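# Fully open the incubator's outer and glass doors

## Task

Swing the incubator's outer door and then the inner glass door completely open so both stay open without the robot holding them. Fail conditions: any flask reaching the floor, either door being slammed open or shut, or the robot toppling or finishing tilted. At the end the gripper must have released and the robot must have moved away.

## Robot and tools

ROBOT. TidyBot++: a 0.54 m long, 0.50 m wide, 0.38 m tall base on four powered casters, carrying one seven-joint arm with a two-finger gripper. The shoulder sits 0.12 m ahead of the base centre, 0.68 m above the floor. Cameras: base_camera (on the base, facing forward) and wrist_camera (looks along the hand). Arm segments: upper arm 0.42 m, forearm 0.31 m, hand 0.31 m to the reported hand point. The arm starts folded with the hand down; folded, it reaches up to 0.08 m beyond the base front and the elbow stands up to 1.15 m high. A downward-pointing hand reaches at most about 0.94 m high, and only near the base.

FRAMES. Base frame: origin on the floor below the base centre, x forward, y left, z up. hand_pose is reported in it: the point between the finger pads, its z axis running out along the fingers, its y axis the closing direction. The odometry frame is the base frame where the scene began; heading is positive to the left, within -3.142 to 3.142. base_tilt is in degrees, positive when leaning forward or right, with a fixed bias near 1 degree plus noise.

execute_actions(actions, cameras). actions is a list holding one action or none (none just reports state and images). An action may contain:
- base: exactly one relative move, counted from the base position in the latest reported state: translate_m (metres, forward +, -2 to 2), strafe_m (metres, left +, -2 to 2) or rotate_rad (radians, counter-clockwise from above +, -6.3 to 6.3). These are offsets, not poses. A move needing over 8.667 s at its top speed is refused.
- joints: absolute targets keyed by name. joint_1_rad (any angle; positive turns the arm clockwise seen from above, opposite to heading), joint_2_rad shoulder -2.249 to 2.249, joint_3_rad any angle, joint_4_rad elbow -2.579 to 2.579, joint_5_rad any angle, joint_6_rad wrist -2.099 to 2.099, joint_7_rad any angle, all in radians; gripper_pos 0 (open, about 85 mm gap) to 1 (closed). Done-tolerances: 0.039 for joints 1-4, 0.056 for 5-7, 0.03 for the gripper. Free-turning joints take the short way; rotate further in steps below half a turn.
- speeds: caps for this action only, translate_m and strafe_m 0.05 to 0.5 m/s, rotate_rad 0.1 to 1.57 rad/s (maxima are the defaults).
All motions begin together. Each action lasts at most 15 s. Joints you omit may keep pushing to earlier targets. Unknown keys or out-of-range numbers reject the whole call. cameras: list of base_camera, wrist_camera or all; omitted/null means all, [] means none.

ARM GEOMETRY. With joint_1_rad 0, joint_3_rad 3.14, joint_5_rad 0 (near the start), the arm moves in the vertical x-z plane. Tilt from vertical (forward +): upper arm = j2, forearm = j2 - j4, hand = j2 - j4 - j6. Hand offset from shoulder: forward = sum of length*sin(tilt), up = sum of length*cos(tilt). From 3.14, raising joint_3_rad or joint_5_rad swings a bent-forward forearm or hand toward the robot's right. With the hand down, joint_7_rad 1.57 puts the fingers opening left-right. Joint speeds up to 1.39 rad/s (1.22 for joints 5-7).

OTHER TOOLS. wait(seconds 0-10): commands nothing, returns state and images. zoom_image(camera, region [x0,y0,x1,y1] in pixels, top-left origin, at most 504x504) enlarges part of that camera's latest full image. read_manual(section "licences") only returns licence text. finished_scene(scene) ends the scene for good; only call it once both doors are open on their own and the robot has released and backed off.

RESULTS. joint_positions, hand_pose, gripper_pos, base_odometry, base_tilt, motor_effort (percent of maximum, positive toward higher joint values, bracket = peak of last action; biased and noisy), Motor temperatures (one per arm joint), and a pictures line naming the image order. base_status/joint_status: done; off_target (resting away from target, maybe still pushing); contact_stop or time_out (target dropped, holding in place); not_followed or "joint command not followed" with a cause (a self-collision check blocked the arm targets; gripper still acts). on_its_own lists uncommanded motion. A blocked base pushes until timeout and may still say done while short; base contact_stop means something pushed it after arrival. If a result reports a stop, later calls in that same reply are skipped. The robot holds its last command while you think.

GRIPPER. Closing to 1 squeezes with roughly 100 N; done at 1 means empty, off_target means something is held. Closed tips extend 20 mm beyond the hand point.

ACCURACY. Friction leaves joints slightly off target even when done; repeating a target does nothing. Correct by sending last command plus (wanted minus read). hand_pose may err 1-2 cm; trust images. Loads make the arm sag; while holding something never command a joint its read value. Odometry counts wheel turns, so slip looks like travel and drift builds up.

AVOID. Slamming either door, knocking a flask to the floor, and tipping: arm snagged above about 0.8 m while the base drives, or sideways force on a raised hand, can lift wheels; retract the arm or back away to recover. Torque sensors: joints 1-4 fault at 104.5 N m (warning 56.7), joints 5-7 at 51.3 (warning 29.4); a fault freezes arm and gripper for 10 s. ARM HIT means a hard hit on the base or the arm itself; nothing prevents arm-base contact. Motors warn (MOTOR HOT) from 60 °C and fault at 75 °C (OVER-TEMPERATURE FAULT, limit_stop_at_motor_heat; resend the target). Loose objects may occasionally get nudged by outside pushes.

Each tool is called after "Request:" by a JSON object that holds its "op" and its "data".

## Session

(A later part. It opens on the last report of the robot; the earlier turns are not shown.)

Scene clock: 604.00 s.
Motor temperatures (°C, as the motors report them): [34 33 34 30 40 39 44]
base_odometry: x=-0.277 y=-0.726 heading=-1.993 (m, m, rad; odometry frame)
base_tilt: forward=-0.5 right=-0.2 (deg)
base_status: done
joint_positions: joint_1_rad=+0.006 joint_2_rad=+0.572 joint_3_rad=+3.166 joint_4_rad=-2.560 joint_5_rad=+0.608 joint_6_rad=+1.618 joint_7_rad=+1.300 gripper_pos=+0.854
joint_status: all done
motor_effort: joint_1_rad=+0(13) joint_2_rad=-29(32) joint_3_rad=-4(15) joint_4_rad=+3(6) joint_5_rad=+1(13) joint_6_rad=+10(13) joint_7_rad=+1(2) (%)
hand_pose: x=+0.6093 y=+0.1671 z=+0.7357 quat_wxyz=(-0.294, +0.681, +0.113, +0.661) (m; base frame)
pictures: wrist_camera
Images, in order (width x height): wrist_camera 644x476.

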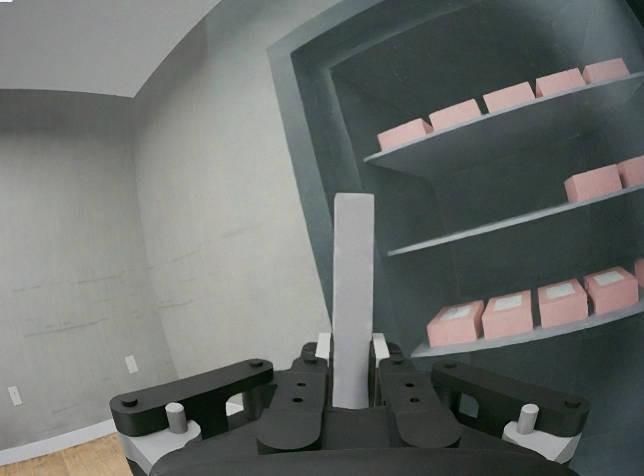

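Request:
{"op": "execute_actions", "data": {"actions": [{"base":{"translate_m":-0.025},"speeds":{"translate_m":0.05}}], "cameras": []}}

Request:
{"op": "execute_actions", "data": {"actions": [{"base":{"strafe_m":-0.09},"joints":{"joint_5_rad":0.77},"speeds":{"strafe_m":0.05}}], "cameras": []}}

Request:
{"op": "execute_actions", "data": {"actions": [{"base":{"strafe_m":-0.09},"joints":{"joint_5_rad":0.92},"speeds":{"strafe_m":0.05}}], "cameras": ["wrist_camera"]}}

Scene clock: 613.27 s.
Motor temperatures (°C, as the motors report them): [34 33 34 30 40 39 44]
base_odometry: x=-0.267 y=-0.703 heading=-1.993 (m, m, rad; odometry frame)
base_tilt: forward=-0.6 right=-0.3 (deg)
base_status: done
joint_positions: joint_1_rad=+0.029 joint_2_rad=+0.573 joint_3_rad=+3.166 joint_4_rad=-2.559 joint_5_rad=+0.593 joint_6_rad=+1.618 joint_7_rad=+1.300 gripper_pos=+0.854
joint_status: not commanded
motor_effort: joint_1_rad=-5(7) joint_2_rad=-29(31) joint_3_rad=-8(8) joint_4_rad=+0(4) joint_5_rad=+6(8) joint_6_rad=+10(13) joint_7_rad=+1(1) (%)
hand_pose: x=+0.6161 y=+0.1516 z=+0.7358 quat_wxyz=(-0.282, +0.683, +0.100, +0.667) (m; base frame)
pictures: none
No camera images: the call's "cameras" was empty. Leave "cameras" out to get every camera's image.

Scene clock: 615.53 s.
Motor temperatures (°C, as the motors report them): [34 33 34 30 40 39 44]
base_odometry: x=-0.349 y=-0.666 heading=-1.993 (m, m, rad; odometry frame)
base_tilt: forward=-0.6 right=-0.3 (deg)
base_status: done
joint_positions: joint_1_rad=+0.005 joint_2_rad=+0.573 joint_3_rad=+3.166 joint_4_rad=-2.557 joint_5_rad=+0.759 joint_6_rad=+1.618 joint_7_rad=+1.300 gripper_pos=+0.854
joint_status: all done
motor_effort: joint_1_rad=+0(12) joint_2_rad=-30(34) joint_3_rad=-5(14) joint_4_rad=+4(6) joint_5_rad=+1(13) joint_6_rad=+12(15) joint_7_rad=+0(1) (%)
hand_pose: x=+0.5814 y=+0.2044 z=+0.7354 quat_wxyz=(-0.343, +0.670, +0.165, +0.637) (m; base frame)
pictures: none
No camera images: the call's "cameras" was empty. Leave "cameras" out to get every camera's image.

Scene clock: 617.80 s.
Motor temperatures (°C, as the motors report them): [34 33 34 30 40 39 44]
base_odometry: x=-0.431 y=-0.628 heading=-1.994 (m, m, rad; odometry frame)
base_tilt: forward=-0.5 right=-0.2 (deg)
base_status: done
joint_positions: joint_1_rad=+0.002 joint_2_rad=+0.572 joint_3_rad=+3.163 joint_4_rad=-2.560 joint_5_rad=+0.914 joint_6_rad=+1.618 joint_7_rad=+1.300 gripper_pos=+0.855
joint_status: all done
motor_effort: joint_1_rad=+2(8) joint_2_rad=-26(30) joint_3_rad=-2(12) joint_4_rad=+3(5) joint_5_rad=+0(11) joint_6_rad=+10(14) joint_7_rad=+0(1) (%)
hand_pose: x=+0.5445 y=+0.2396 z=+0.7348 quat_wxyz=(-0.393, +0.656, +0.217, +0.606) (m; base frame)
pictures: wrist_camera
Images, in order (width x height): wrist_camera 644x476.

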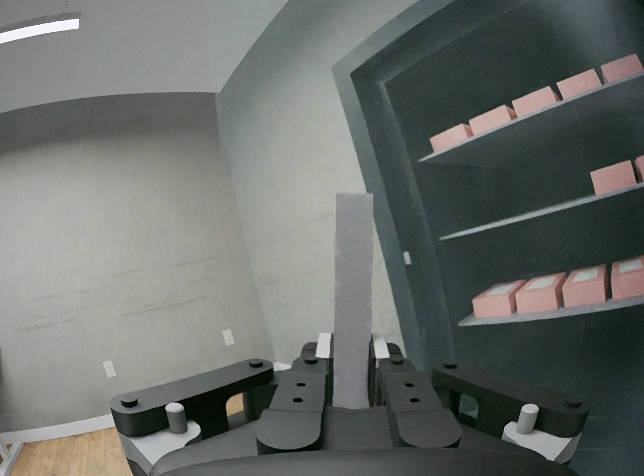

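Request:
{"op": "execute_actions", "data": {"actions": [{"base":{"strafe_m":-0.09},"joints":{"joint_5_rad":1.07},"speeds":{"strafe_m":0.05}}], "cameras": []}}

Request:
{"op": "execute_actions", "data": {"actions": [{"base":{"strafe_m":-0.08},"joints":{"joint_5_rad":1.22},"speeds":{"strafe_m":0.05}}]}}

Scene clock: 626.07 s.
Motor temperatures (°C, as the motors report them): [34 33 34 30 40 39 44]
base_odometry: x=-0.514 y=-0.591 heading=-1.994 (m, m, rad; odometry frame)
base_tilt: forward=-0.5 right=-0.2 (deg)
base_status: done
joint_positions: joint_1_rad=+0.006 joint_2_rad=+0.572 joint_3_rad=+3.167 joint_4_rad=-2.557 joint_5_rad=+1.059 joint_6_rad=+1.619 joint_7_rad=+1.300 gripper_pos=+0.855
joint_status: all done
motor_effort: joint_1_rad=-1(7) joint_2_rad=-27(30) joint_3_rad=-5(12) joint_4_rad=+2(4) joint_5_rad=+2(10) joint_6_rad=+10(13) joint_7_rad=+0(1) (%)
hand_pose: x=+0.5102 y=+0.2623 z=+0.7344 quat_wxyz=(-0.433, +0.640, +0.263, +0.578) (m; base frame)
pictures: none
No camera images: the call's "cameras" was empty. Leave "cameras" out to get every camera's image.

Scene clock: 630.10 s.
Motor temperatures (°C, as the motors report them): [34 33 34 30 40 39 44]
base_odometry: x=-0.526 y=-0.585 heading=-1.994 (m, m, rad; odometry frame)
base_tilt: forward=-0.5 right=-0.2 (deg)
base_status: strafe_m time_out (by the wheels' count: -0.014 of -0.080)
joint_positions: joint_1_rad=+0.046 joint_2_rad=+0.574 joint_3_rad=+3.174 joint_4_rad=-2.548 joint_5_rad=+1.141 joint_6_rad=+1.622 joint_7_rad=+1.300 gripper_pos=+0.855
joint_status: joint_5_rad off_target (ended at +1.141, target +1.220)
motor_effort: joint_1_rad=-8(17) joint_2_rad=-27(31) joint_3_rad=-11(14) joint_4_rad=-3(9) joint_5_rad=+12(18) joint_6_rad=+9(14) joint_7_rad=+1(1) (%)
hand_pose: x=+0.5026 y=+0.2575 z=+0.7342 quat_wxyz=(-0.442, +0.634, +0.277, +0.572) (m; base frame)
pictures: base_camera, wrist_camera
Images, in order (width x height): base_camera 644x364, wrist_camera 644x476.

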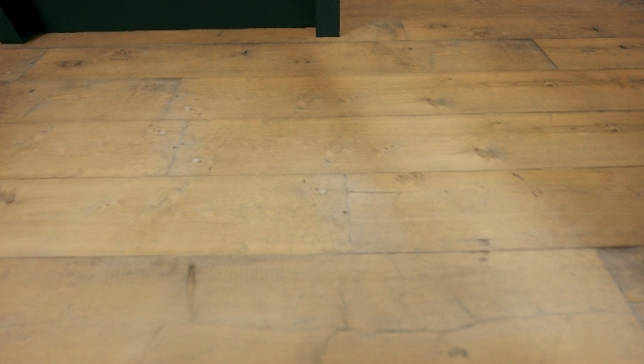

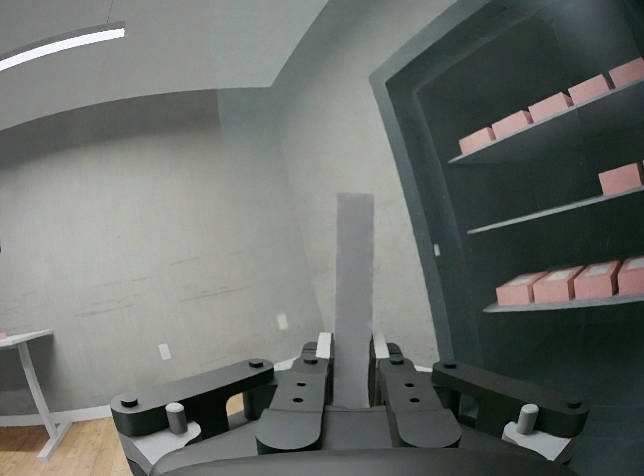

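Request:
{"op": "execute_actions", "data": {"actions": [{"base":{"strafe_m":-0.04},"speeds":{"strafe_m":0.1}}]}}

Scene clock: 647.60 s.
Motor temperatures (°C, as the motors report them): [34 33 34 30 40 39 44]
base_odometry: x=-0.526 y=-0.586 heading=-1.994 (m, m, rad; odometry frame)
base_tilt: forward=-0.5 right=-0.3 (deg)
base_status: strafe_m time_out (by the wheels' count: +0.000 of -0.040)
joint_positions: joint_1_rad=+0.045 joint_2_rad=+0.576 joint_3_rad=+3.174 joint_4_rad=-2.547 joint_5_rad=+1.142 joint_6_rad=+1.624 joint_7_rad=+1.300 gripper_pos=+0.856
joint_status: not commanded
motor_effort: joint_1_rad=-9(18) joint_2_rad=-26(31) joint_3_rad=-12(15) joint_4_rad=-4(9) joint_5_rad=+13(17) joint_6_rad=+8(12) joint_7_rad=+1(1) (%)
hand_pose: x=+0.5026 y=+0.2578 z=+0.7342 quat_wxyz=(-0.442, +0.633, +0.277, +0.572) (m; base frame)
pictures: base_camera, wrist_camera
Images, in order (width x height): base_camera 644x364, wrist_camera 644x476.

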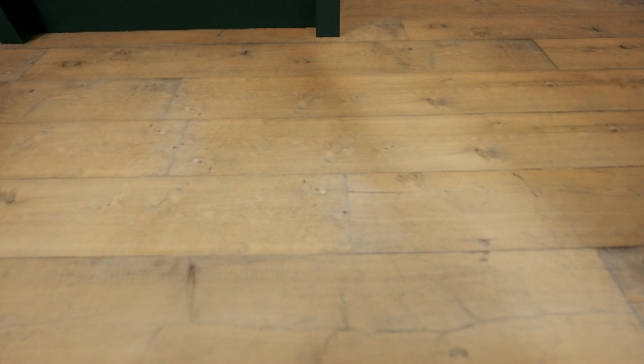

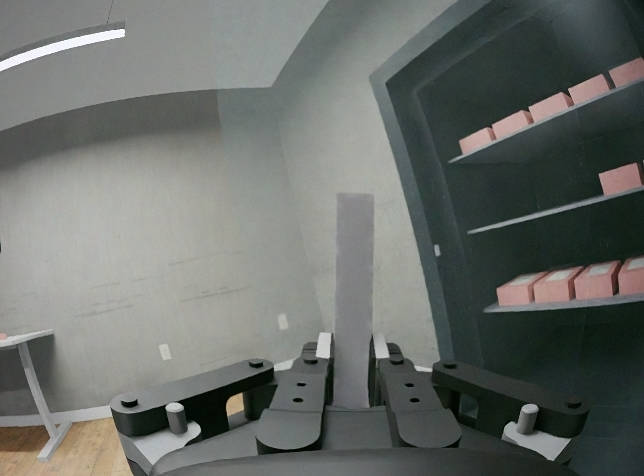

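Request:
{"op": "execute_actions", "data": {"actions": [{"base":{"strafe_m":0.015},"joints":{"joint_5_rad":1.13},"speeds":{"strafe_m":0.05}}], "cameras": ["wrist_camera"]}}

Request:
{"op": "execute_actions", "data": {"actions": [{"joints":{"gripper_pos":0.65}}], "cameras": ["wrist_camera"]}}

Request:
{"op": "execute_actions", "data": {"actions": [{"joints":{"gripper_pos":1.0}}], "cameras": ["wrist_camera"]}}

Scene clock: 671.83 s.
Motor temperatures (°C, as the motors report them): [34 33 34 30 40 39 44]
base_odometry: x=-0.512 y=-0.592 heading=-1.995 (m, m, rad; odometry frame)
base_tilt: forward=-0.5 right=-0.3 (deg)
base_status: done
joint_positions: joint_1_rad=+0.028 joint_2_rad=+0.576 joint_3_rad=+3.173 joint_4_rad=-2.550 joint_5_rad=+1.099 joint_6_rad=+1.624 joint_7_rad=+1.300 gripper_pos=+0.856
joint_status: all done
motor_effort: joint_1_rad=-3(9) joint_2_rad=-27(28) joint_3_rad=-8(13) joint_4_rad=+0(3) joint_5_rad=+5(11) joint_6_rad=+10(13) joint_7_rad=+0(1) (%)
hand_pose: x=+0.5089 y=+0.2581 z=+0.7343 quat_wxyz=(-0.436, +0.637, +0.268, +0.577) (m; base frame)
pictures: wrist_camera
Images, in order (width x height): wrist_camera 644x476.

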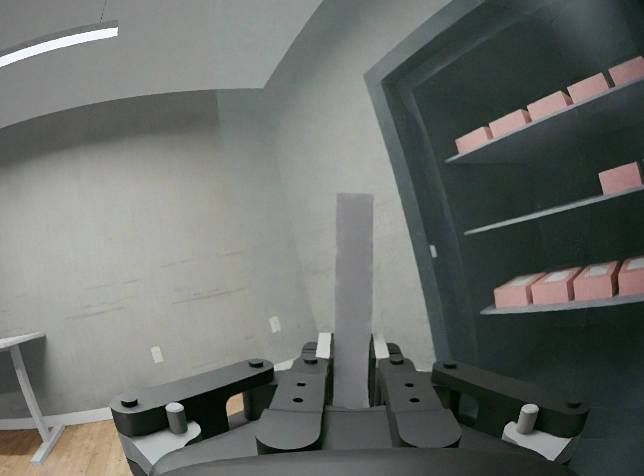

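Scene clock: 672.57 s.
Motor temperatures (°C, as the motors report them): [34 33 34 30 40 39 44]
base_odometry: x=-0.512 y=-0.592 heading=-1.995 (m, m, rad; odometry frame)
base_tilt: forward=-0.5 right=-0.3 (deg)
base_status: not commanded
joint_positions: joint_1_rad=+0.017 joint_2_rad=+0.575 joint_3_rad=+3.168 joint_4_rad=-2.550 joint_5_rad=+1.103 joint_6_rad=+1.624 joint_7_rad=+1.300 gripper_pos=+0.650
joint_status: all done
motor_effort: joint_1_rad=-1(3) joint_2_rad=-26(27) joint_3_rad=-7(8) joint_4_rad=+1(2) joint_5_rad=+3(6) joint_6_rad=+9(10) joint_7_rad=+1(1) (%)
hand_pose: x=+0.5035 y=+0.2645 z=+0.7351 quat_wxyz=(-0.442, +0.634, +0.273, +0.573) (m; base frame)
pictures: wrist_camera
Images, in order (width x height): wrist_camera 644x476.

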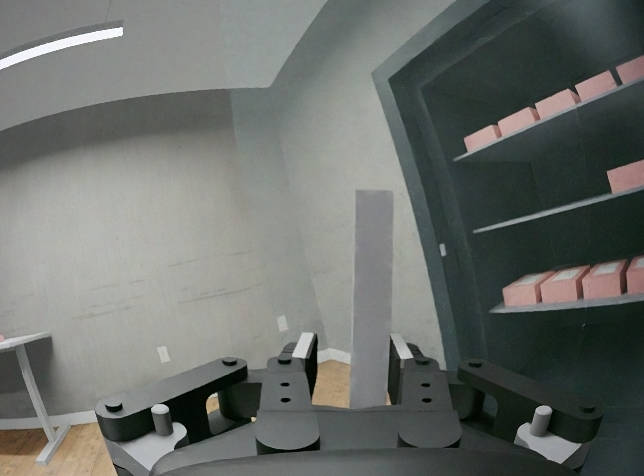

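Scene clock: 673.30 s.
Motor temperatures (°C, as the motors report them): [34 33 34 30 40 39 44]
base_odometry: x=-0.512 y=-0.592 heading=-1.995 (m, m, rad; odometry frame)
base_tilt: forward=-0.5 right=-0.2 (deg)
base_status: not commanded
joint_positions: joint_1_rad=+0.028 joint_2_rad=+0.580 joint_3_rad=+3.169 joint_4_rad=-2.550 joint_5_rad=+1.096 joint_6_rad=+1.624 joint_7_rad=+1.300 gripper_pos=+0.854
joint_status: gripper_pos off_target (ended at +0.854, target +1.000)
motor_effort: joint_1_rad=-4(6) joint_2_rad=-28(30) joint_3_rad=-9(11) joint_4_rad=-1(3) joint_5_rad=+7(9) joint_6_rad=+11(15) joint_7_rad=+1(1) (%)
hand_pose: x=+0.5087 y=+0.2589 z=+0.7333 quat_wxyz=(-0.437, +0.638, +0.267, +0.576) (m; base frame)
pictures: wrist_camera
Images, in order (width x height): wrist_camera 644x476.

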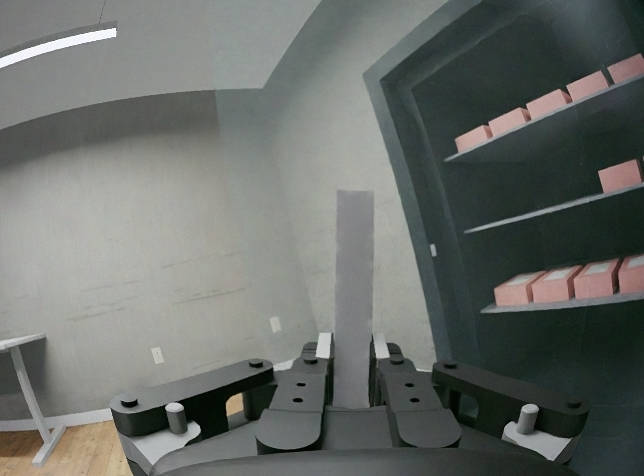

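Request:
{"op": "execute_actions", "data": {"actions": [{"joints":{"gripper_pos":0.55}}], "cameras": []}}

Request:
{"op": "wait", "data": {"seconds": 1.5}}

Request:
{"op": "wait", "data": {"seconds": 2}}

Scene clock: 678.23 s.
Motor temperatures (°C, as the motors report them): [34 33 34 30 40 39 44]
base_odometry: x=-0.512 y=-0.592 heading=-1.995 (m, m, rad; odometry frame)
base_tilt: forward=-0.5 right=-0.3 (deg)
base_status: not commanded
joint_positions: joint_1_rad=+0.013 joint_2_rad=+0.576 joint_3_rad=+3.164 joint_4_rad=-2.554 joint_5_rad=+1.105 joint_6_rad=+1.624 joint_7_rad=+1.300 gripper_pos=+0.550
joint_status: all done
motor_effort: joint_1_rad=+0(3) joint_2_rad=-26(28) joint_3_rad=-6(9) joint_4_rad=+1(3) joint_5_rad=+2(7) joint_6_rad=+9(10) joint_7_rad=+1(1) (%)
hand_pose: x=+0.4999 y=+0.2675 z=+0.7349 quat_wxyz=(-0.446, +0.633, +0.275, +0.570) (m; base frame)
pictures: none
No camera images: the call's "cameras" was empty. Leave "cameras" out to get every camera's image.

Scene clock: 679.73 s.
Motor temperatures (°C, as the motors report them): [34 33 34 30 40 39 44]
base_odometry: x=-0.512 y=-0.592 heading=-1.995 (m, m, rad; odometry frame)
base_tilt: forward=-0.5 right=-0.2 (deg)
base_status: not commanded
joint_positions: joint_1_rad=+0.013 joint_2_rad=+0.576 joint_3_rad=+3.164 joint_4_rad=-2.554 joint_5_rad=+1.105 joint_6_rad=+1.624 joint_7_rad=+1.300 gripper_pos=+0.550
joint_status: all done
motor_effort: joint_1_rad=-1(3) joint_2_rad=-25(28) joint_3_rad=-6(9) joint_4_rad=+2(3) joint_5_rad=+2(7) joint_6_rad=+10(10) joint_7_rad=+0(1) (%)
hand_pose: x=+0.4999 y=+0.2675 z=+0.7349 quat_wxyz=(-0.446, +0.633, +0.275, +0.570) (m; base frame)
wait: 1.50 s; at rest by 0.27 s
pictures: base_camera, wrist_camera
Images, in order (width x height): base_camera 644x364, wrist_camera 644x476.

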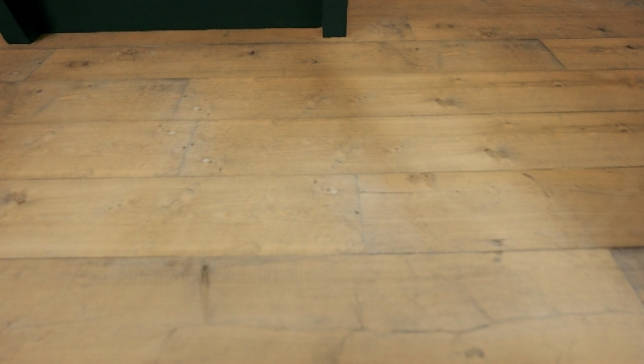

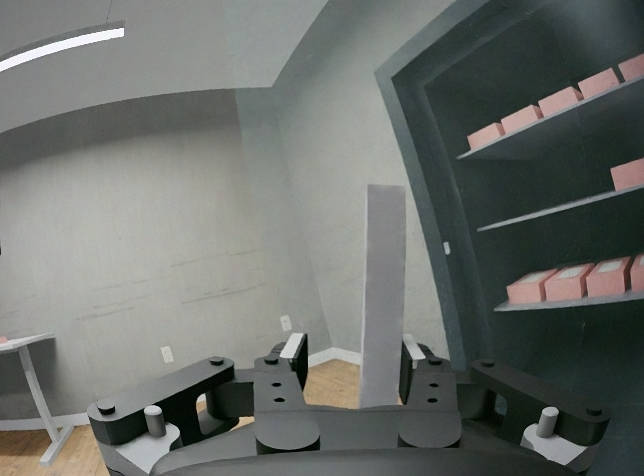

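Scene clock: 681.73 s.
Motor temperatures (°C, as the motors report them): [34 33 34 30 40 39 44]
base_odometry: x=-0.512 y=-0.592 heading=-1.995 (m, m, rad; odometry frame)
base_tilt: forward=-0.5 right=-0.2 (deg)
base_status: not commanded
joint_positions: joint_1_rad=+0.013 joint_2_rad=+0.576 joint_3_rad=+3.164 joint_4_rad=-2.554 joint_5_rad=+1.105 joint_6_rad=+1.624 joint_7_rad=+1.300 gripper_pos=+0.550
joint_status: all done
motor_effort: joint_1_rad=+0(3) joint_2_rad=-26(28) joint_3_rad=-5(9) joint_4_rad=+1(3) joint_5_rad=+2(7) joint_6_rad=+9(10) joint_7_rad=+1(1) (%)
hand_pose: x=+0.4999 y=+0.2675 z=+0.7349 quat_wxyz=(-0.446, +0.633, +0.275, +0.570) (m; base frame)
wait: 2.00 s; at rest by 0.27 s
pictures: base_camera, wrist_camera
Images, in order (width x height): base_camera 644x364, wrist_camera 644x476.

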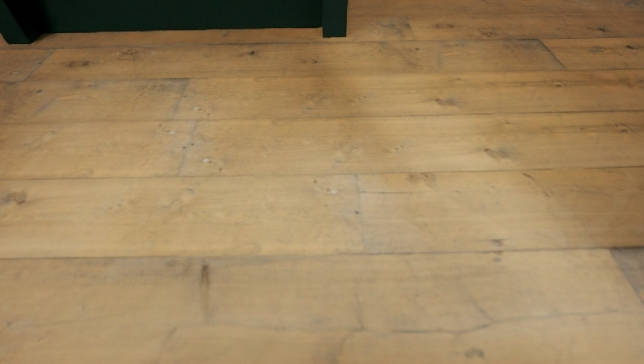

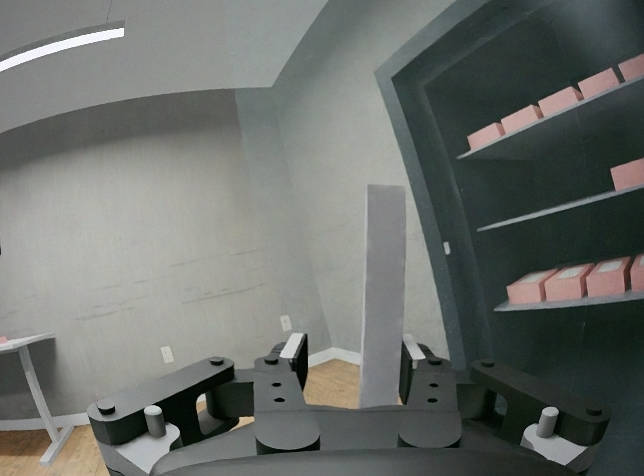

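Request:
{"op": "execute_actions", "data": {"actions": [{"joints":{"gripper_pos":0.0,"joint_1_rad":0.13}}], "cameras": []}}

Request:
{"op": "execute_actions", "data": {"actions": [{"base":{"translate_m":-0.04},"speeds":{"translate_m":0.05}}], "cameras": ["wrist_camera"]}}

Request:
{"op": "execute_actions", "data": {"actions": [{"base":{"strafe_m":-0.05},"speeds":{"strafe_m":0.05}}]}}

Scene clock: 700.40 s.
Motor temperatures (°C, as the motors report them): [34 33 34 30 40 39 44]
base_odometry: x=-0.512 y=-0.592 heading=-1.995 (m, m, rad; odometry frame)
base_tilt: forward=-0.5 right=-0.3 (deg)
base_status: not commanded
joint_positions: joint_1_rad=+0.127 joint_2_rad=+0.576 joint_3_rad=+3.160 joint_4_rad=-2.554 joint_5_rad=+1.111 joint_6_rad=+1.624 joint_7_rad=+1.300 gripper_pos=+0.000
joint_status: all done
motor_effort: joint_1_rad=+1(3) joint_2_rad=-25(25) joint_3_rad=-4(4) joint_4_rad=+1(2) joint_5_rad=+0(1) joint_6_rad=+9(9) joint_7_rad=+0(0) (%)
hand_pose: x=+0.5254 y=+0.2249 z=+0.7354 quat_wxyz=(-0.417, +0.646, +0.241, +0.592) (m; base frame)
pictures: none
No camera images: the call's "cameras" was empty. Leave "cameras" out to get every camera's image.

Scene clock: 701.67 s.
Motor temperatures (°C, as the motors report them): [34 33 34 30 40 39 44]
base_odometry: x=-0.496 y=-0.555 heading=-1.995 (m, m, rad; odometry frame)
base_tilt: forward=-0.6 right=-0.3 (deg)
base_status: done
joint_positions: joint_1_rad=+0.127 joint_2_rad=+0.575 joint_3_rad=+3.160 joint_4_rad=-2.554 joint_5_rad=+1.112 joint_6_rad=+1.624 joint_7_rad=+1.300 gripper_pos=+0.000
joint_status: not commanded
motor_effort: joint_1_rad=+1(0) joint_2_rad=-25(27) joint_3_rad=-3(4) joint_4_rad=+2(3) joint_5_rad=+0(1) joint_6_rad=+8(9) joint_7_rad=+0(1) (%)
hand_pose: x=+0.5253 y=+0.2249 z=+0.7359 quat_wxyz=(-0.416, +0.646, +0.241, +0.593) (m; base frame)
pictures: wrist_camera
Images, in order (width x height): wrist_camera 644x476.

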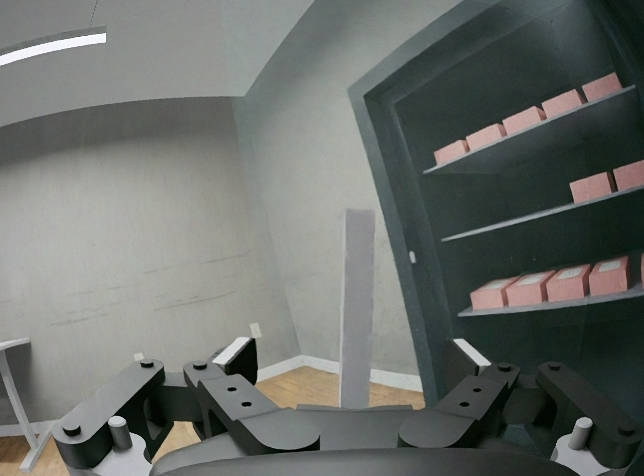

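Scene clock: 703.13 s.
Motor temperatures (°C, as the motors report them): [34 33 34 30 40 39 44]
base_odometry: x=-0.541 y=-0.534 heading=-1.995 (m, m, rad; odometry frame)
base_tilt: forward=-0.5 right=-0.3 (deg)
base_status: done
joint_positions: joint_1_rad=+0.127 joint_2_rad=+0.575 joint_3_rad=+3.160 joint_4_rad=-2.554 joint_5_rad=+1.112 joint_6_rad=+1.624 joint_7_rad=+1.300 gripper_pos=+0.000
joint_status: not commanded
motor_effort: joint_1_rad=+1(4) joint_2_rad=-25(25) joint_3_rad=-4(5) joint_4_rad=+2(2) joint_5_rad=+0(1) joint_6_rad=+8(8) joint_7_rad=+0(1) (%)
hand_pose: x=+0.5252 y=+0.2249 z=+0.7360 quat_wxyz=(-0.417, +0.646, +0.241, +0.593) (m; base frame)
pictures: base_camera, wrist_camera
Images, in order (width x height): base_camera 644x364, wrist_camera 644x476.

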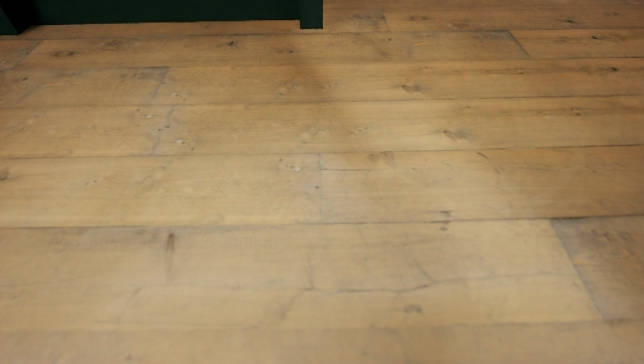

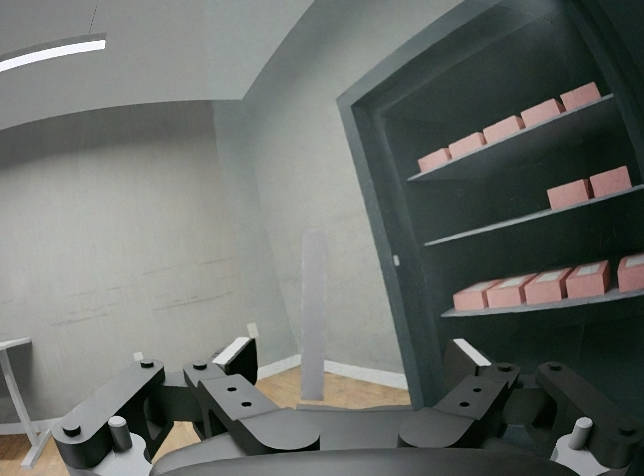

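Request:
{"op": "execute_actions", "data": {"actions": [{"base":{"translate_m":-0.22},"speeds":{"translate_m":0.2}}], "cameras": []}}

Request:
{"op": "execute_actions", "data": {"actions": [{"base":{"strafe_m":0.55},"joints":{"joint_1_rad":0,"joint_5_rad":0,"joint_7_rad":1.57,"gripper_pos":1,"joint_3_rad":3.14}}]}}

Scene clock: 713.33 s.
Motor temperatures (°C, as the motors report them): [34 33 34 30 40 39 44]
base_odometry: x=-0.451 y=-0.333 heading=-1.995 (m, m, rad; odometry frame)
base_tilt: forward=-0.5 right=-0.2 (deg)
base_status: done
joint_positions: joint_1_rad=+0.127 joint_2_rad=+0.573 joint_3_rad=+3.160 joint_4_rad=-2.555 joint_5_rad=+1.112 joint_6_rad=+1.624 joint_7_rad=+1.300 gripper_pos=+0.000
joint_status: not commanded
motor_effort: joint_1_rad=+2(0) joint_2_rad=-25(28) joint_3_rad=-4(4) joint_4_rad=+2(3) joint_5_rad=+0(1) joint_6_rad=+9(9) joint_7_rad=+0(0) (%)
hand_pose: x=+0.5248 y=+0.2250 z=+0.7366 quat_wxyz=(-0.416, +0.645, +0.242, +0.593) (m; base frame)
pictures: none
No camera images: the call's "cameras" was empty. Leave "cameras" out to get every camera's image.

Scene clock: 715.80 s.
Motor temperatures (°C, as the motors report them): [34 33 34 30 40 39 44]
base_odometry: x=+0.051 y=-0.560 heading=-1.994 (m, m, rad; odometry frame)
base_tilt: forward=-0.5 right=-0.3 (deg)
base_status: done
joint_positions: joint_1_rad=+0.001 joint_2_rad=+0.573 joint_3_rad=+3.158 joint_4_rad=-2.555 joint_5_rad=-0.007 joint_6_rad=+1.624 joint_7_rad=+1.538 gripper_pos=+0.999
joint_status: all done
motor_effort: joint_1_rad=+0(1) joint_2_rad=-28(28) joint_3_rad=-2(5) joint_4_rad=+5(4) joint_5_rad=+0(1) joint_6_rad=+8(9) joint_7_rad=+0(0) (%)
hand_pose: x=+0.6620 y=-0.0085 z=+0.7419 quat_wxyz=(-0.001, +0.683, -0.016, +0.730) (m; base frame)
pictures: base_camera, wrist_camera
Images, in order (width x height): base_camera 644x364, wrist_camera 644x476.

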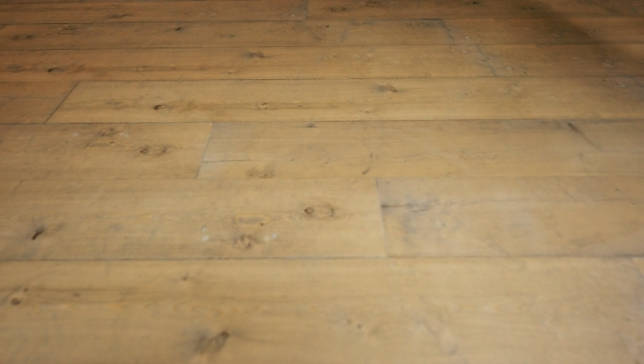

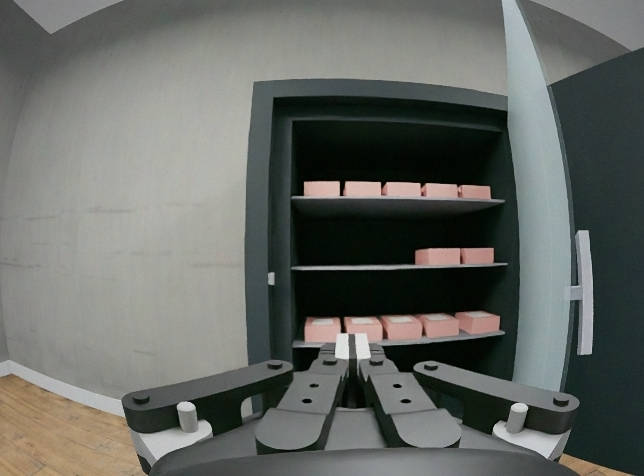

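Request:
{"op": "execute_actions", "data": {"actions": [{"base":{"strafe_m":0.15},"joints":{"joint_1_rad":0.45}}], "cameras": []}}

Request:
{"op": "execute_actions", "data": {"actions": [{"base":{"translate_m":0.3},"speeds":{"translate_m":0.2}}], "cameras": ["wrist_camera"]}}

Request:
{"op": "execute_actions", "data": {"actions": [{"base":{"strafe_m":-0.25},"speeds":{"strafe_m":0.06}}]}}

Scene clock: 724.93 s.
Motor temperatures (°C, as the motors report them): [34 33 34 30 40 39 44]
base_odometry: x=+0.188 y=-0.621 heading=-1.994 (m, m, rad; odometry frame)
base_tilt: forward=-0.5 right=-0.2 (deg)
base_status: done
joint_positions: joint_1_rad=+0.445 joint_2_rad=+0.572 joint_3_rad=+3.157 joint_4_rad=-2.555 joint_5_rad=-0.007 joint_6_rad=+1.624 joint_7_rad=+1.538 gripper_pos=+0.999
joint_status: all done
motor_effort: joint_1_rad=+1(3) joint_2_rad=-28(29) joint_3_rad=+0(2) joint_4_rad=+4(4) joint_5_rad=+0(1) joint_6_rad=+8(9) joint_7_rad=+1(0) (%)
hand_pose: x=+0.6058 y=-0.2406 z=+0.7419 quat_wxyz=(+0.160, +0.663, -0.165, +0.713) (m; base frame)
pictures: none
No camera images: the call's "cameras" was empty. Leave "cameras" out to get every camera's image.

Scene clock: 727.20 s.
Motor temperatures (°C, as the motors report them): [34 33 34 30 40 39 44]
base_odometry: x=+0.065 y=-0.895 heading=-1.994 (m, m, rad; odometry frame)
base_tilt: forward=-0.6 right=-0.2 (deg)
base_status: done
joint_positions: joint_1_rad=+0.446 joint_2_rad=+0.571 joint_3_rad=+3.157 joint_4_rad=-2.556 joint_5_rad=-0.007 joint_6_rad=+1.624 joint_7_rad=+1.538 gripper_pos=+0.999
joint_status: not commanded
motor_effort: joint_1_rad=+1(0) joint_2_rad=-28(30) joint_3_rad=-1(1) joint_4_rad=+5(6) joint_5_rad=+0(1) joint_6_rad=+8(9) joint_7_rad=+0(0) (%)
hand_pose: x=+0.6055 y=-0.2409 z=+0.7424 quat_wxyz=(+0.160, +0.662, -0.166, +0.713) (m; base frame)
pictures: wrist_camera
Images, in order (width x height): wrist_camera 644x476.

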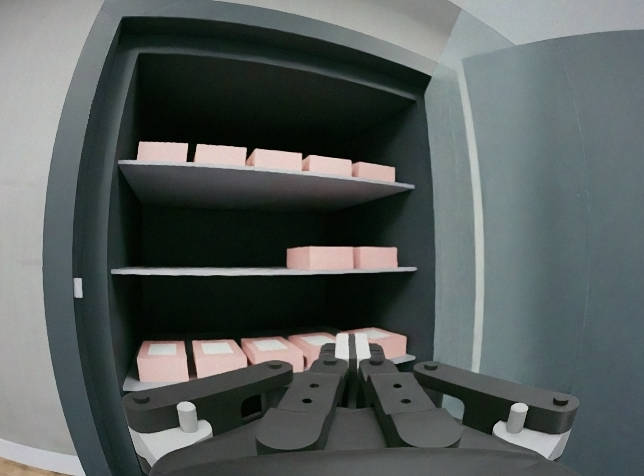

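Scene clock: 731.83 s.
Motor temperatures (°C, as the motors report them): [34 33 34 30 40 39 44]
base_odometry: x=-0.164 y=-0.792 heading=-1.993 (m, m, rad; odometry frame)
base_tilt: forward=-0.5 right=-0.2 (deg)
base_status: done
joint_positions: joint_1_rad=+0.447 joint_2_rad=+0.571 joint_3_rad=+3.156 joint_4_rad=-2.556 joint_5_rad=-0.006 joint_6_rad=+1.624 joint_7_rad=+1.538 gripper_pos=+0.999
joint_status: not commanded
motor_effort: joint_1_rad=+1(4) joint_2_rad=-28(29) joint_3_rad=-1(1) joint_4_rad=+5(5) joint_5_rad=+0(2) joint_6_rad=+9(9) joint_7_rad=+0(1) (%)
hand_pose: x=+0.6054 y=-0.2411 z=+0.7424 quat_wxyz=(+0.160, +0.662, -0.166, +0.713) (m; base frame)
pictures: base_camera, wrist_camera
Images, in order (width x height): base_camera 644x364, wrist_camera 644x476.

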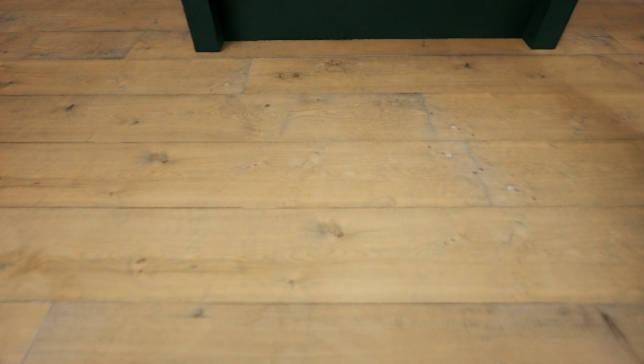

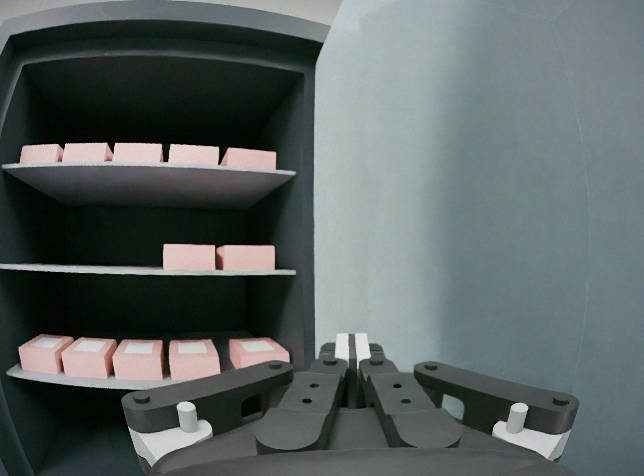

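Request:
{"op": "execute_actions", "data": {"actions": [{"base":{"strafe_m":-0.15},"speeds":{"strafe_m":0.06}}], "cameras": ["wrist_camera"]}}

Request:
{"op": "execute_actions", "data": {"actions": [{"base":{"strafe_m":-0.08},"speeds":{"strafe_m":0.05}}]}}

Scene clock: 740.70 s.
Motor temperatures (°C, as the motors report them): [34 33 34 30 40 39 44]
base_odometry: x=-0.301 y=-0.731 heading=-1.993 (m, m, rad; odometry frame)
base_tilt: forward=-0.5 right=-0.2 (deg)
base_status: done
joint_positions: joint_1_rad=+0.447 joint_2_rad=+0.571 joint_3_rad=+3.156 joint_4_rad=-2.556 joint_5_rad=-0.006 joint_6_rad=+1.624 joint_7_rad=+1.538 gripper_pos=+0.999
joint_status: not commanded
motor_effort: joint_1_rad=+1(4) joint_2_rad=-28(30) joint_3_rad=-1(2) joint_4_rad=+4(5) joint_5_rad=+0(2) joint_6_rad=+9(9) joint_7_rad=+0(0) (%)
hand_pose: x=+0.6056 y=-0.2405 z=+0.7425 quat_wxyz=(+0.159, +0.662, -0.165, +0.713) (m; base frame)
pictures: wrist_camera
Images, in order (width x height): wrist_camera 644x476.

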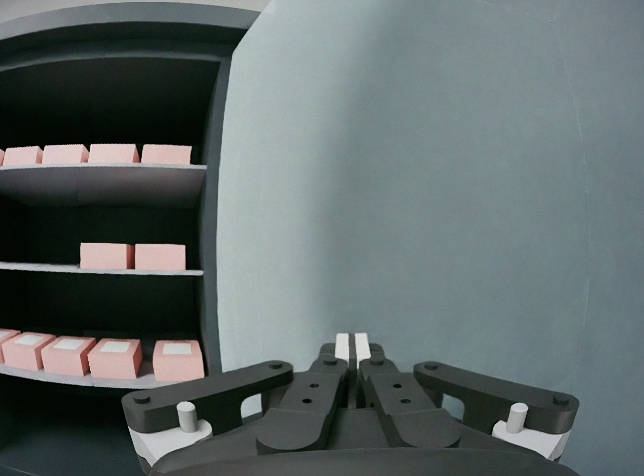

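Scene clock: 742.73 s.
Motor temperatures (°C, as the motors report them): [34 33 34 30 40 39 44]
base_odometry: x=-0.374 y=-0.699 heading=-1.993 (m, m, rad; odometry frame)
base_tilt: forward=-0.5 right=-0.3 (deg)
base_status: done
joint_positions: joint_1_rad=+0.402 joint_2_rad=+0.569 joint_3_rad=+3.114 joint_4_rad=-2.573 joint_5_rad=+0.037 joint_6_rad=+1.624 joint_7_rad=+1.538 gripper_pos=+0.999
joint_status: not commanded
motor_effort: joint_1_rad=+10(12) joint_2_rad=-27(30) joint_3_rad=+6(9) joint_4_rad=+7(10) joint_5_rad=-7(8) joint_6_rad=+9(9) joint_7_rad=+1(1) (%)
hand_pose: x=+0.6224 y=-0.1872 z=+0.7386 quat_wxyz=(+0.106, +0.675, -0.133, +0.718) (m; base frame)
pictures: base_camera, wrist_camera
Images, in order (width x height): base_camera 644x364, wrist_camera 644x476.

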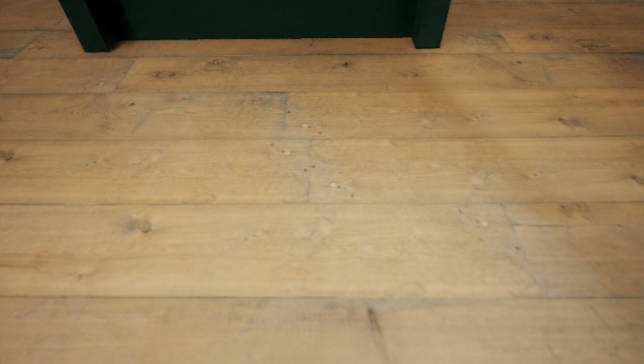

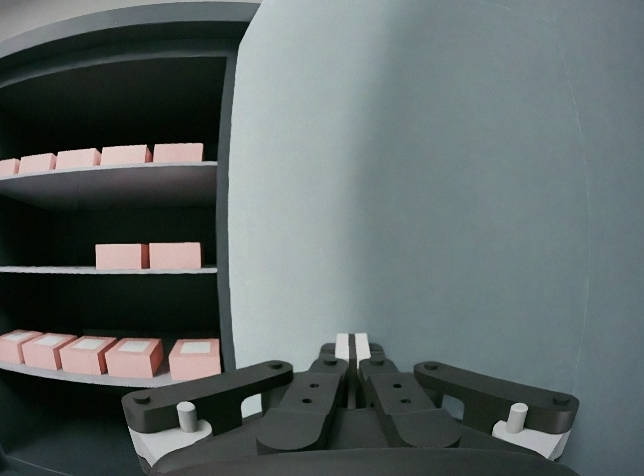

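Request:
{"op": "execute_actions", "data": {"actions": [{"base":{"strafe_m":-0.04},"speeds":{"strafe_m":0.05}}], "cameras": []}}

Request:
{"op": "execute_actions", "data": {"actions": [{"base":{"strafe_m":0.25},"speeds":{"strafe_m":0.15}}], "cameras": []}}

Request:
{"op": "execute_actions", "data": {"actions": [{"base":{"translate_m":-0.6},"joints":{"joint_1_rad":0.25}}]}}

Scene clock: 752.20 s.
Motor temperatures (°C, as the motors report them): [34 33 34 30 40 39 44]
base_odometry: x=-0.410 y=-0.683 heading=-1.992 (m, m, rad; odometry frame)
base_tilt: forward=-0.6 right=-0.3 (deg)
base_status: done
joint_positions: joint_1_rad=+0.358 joint_2_rad=+0.569 joint_3_rad=+3.075 joint_4_rad=-2.573 joint_5_rad=+0.085 joint_6_rad=+1.624 joint_7_rad=+1.538 gripper_pos=+0.999
joint_status: not commanded
motor_effort: joint_1_rad=+19(21) joint_2_rad=-26(28) joint_3_rad=+14(16) joint_4_rad=+7(7) joint_5_rad=-13(15) joint_6_rad=+9(11) joint_7_rad=+0(1) (%)
hand_pose: x=+0.6381 y=-0.1345 z=+0.7403 quat_wxyz=(+0.054, +0.680, -0.098, +0.725) (m; base frame)
pictures: none
No camera images: the call's "cameras" was empty. Leave "cameras" out to get every camera's image.

Scene clock: 754.53 s.
Motor temperatures (°C, as the motors report them): [34 33 34 30 40 39 44]
base_odometry: x=-0.182 y=-0.785 heading=-1.992 (m, m, rad; odometry frame)
base_tilt: forward=-0.6 right=-0.2 (deg)
base_status: done
joint_positions: joint_1_rad=+0.449 joint_2_rad=+0.568 joint_3_rad=+3.122 joint_4_rad=-2.573 joint_5_rad=+0.017 joint_6_rad=+1.624 joint_7_rad=+1.538 gripper_pos=+0.999
joint_status: not commanded
motor_effort: joint_1_rad=+2(18) joint_2_rad=-28(29) joint_3_rad=-1(13) joint_4_rad=+5(7) joint_5_rad=+1(14) joint_6_rad=+9(9) joint_7_rad=+0(1) (%)
hand_pose: x=+0.6093 y=-0.2195 z=+0.7389 quat_wxyz=(+0.134, +0.670, -0.157, +0.713) (m; base frame)
pictures: none
No camera images: the call's "cameras" was empty. Leave "cameras" out to get every camera's image.

Scene clock: 757.10 s.
Motor temperatures (°C, as the motors report them): [34 33 34 30 40 39 44]
base_odometry: x=+0.064 y=-0.238 heading=-1.992 (m, m, rad; odometry frame)
base_tilt: forward=-0.5 right=-0.2 (deg)
base_status: done
joint_positions: joint_1_rad=+0.252 joint_2_rad=+0.568 joint_3_rad=+3.122 joint_4_rad=-2.573 joint_5_rad=+0.017 joint_6_rad=+1.624 joint_7_rad=+1.538 gripper_pos=+0.999
joint_status: all done
motor_effort: joint_1_rad=+2(3) joint_2_rad=-28(30) joint_3_rad=-1(2) joint_4_rad=+4(5) joint_5_rad=+0(0) joint_6_rad=+8(9) joint_7_rad=+0(1) (%)
hand_pose: x=+0.6428 y=-0.1195 z=+0.7389 quat_wxyz=(+0.064, +0.682, -0.090, +0.723) (m; base frame)
pictures: base_camera, wrist_camera
Images, in order (width x height): base_camera 644x364, wrist_camera 644x476.

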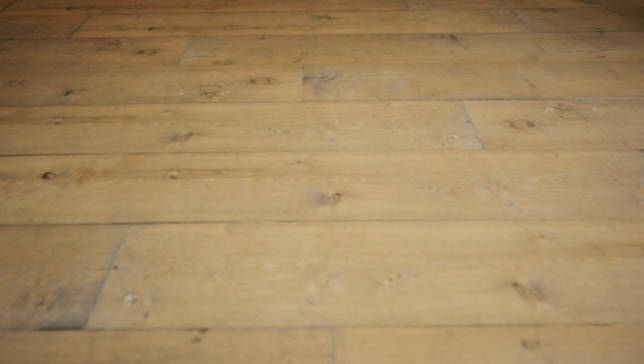

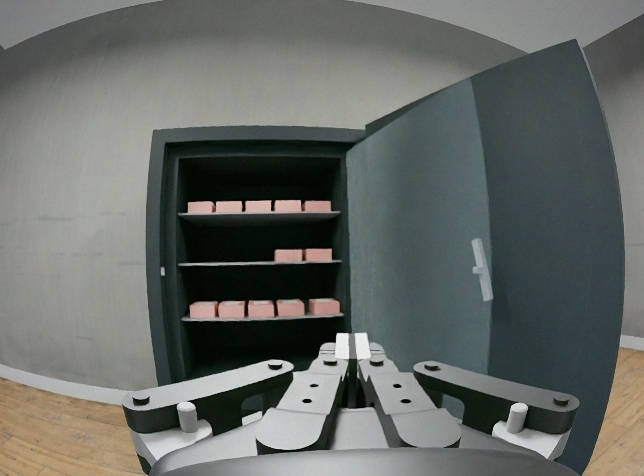

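Request:
{"op": "finished_scene", "data": {"scene": 1}}

The scene is finished: the task was done.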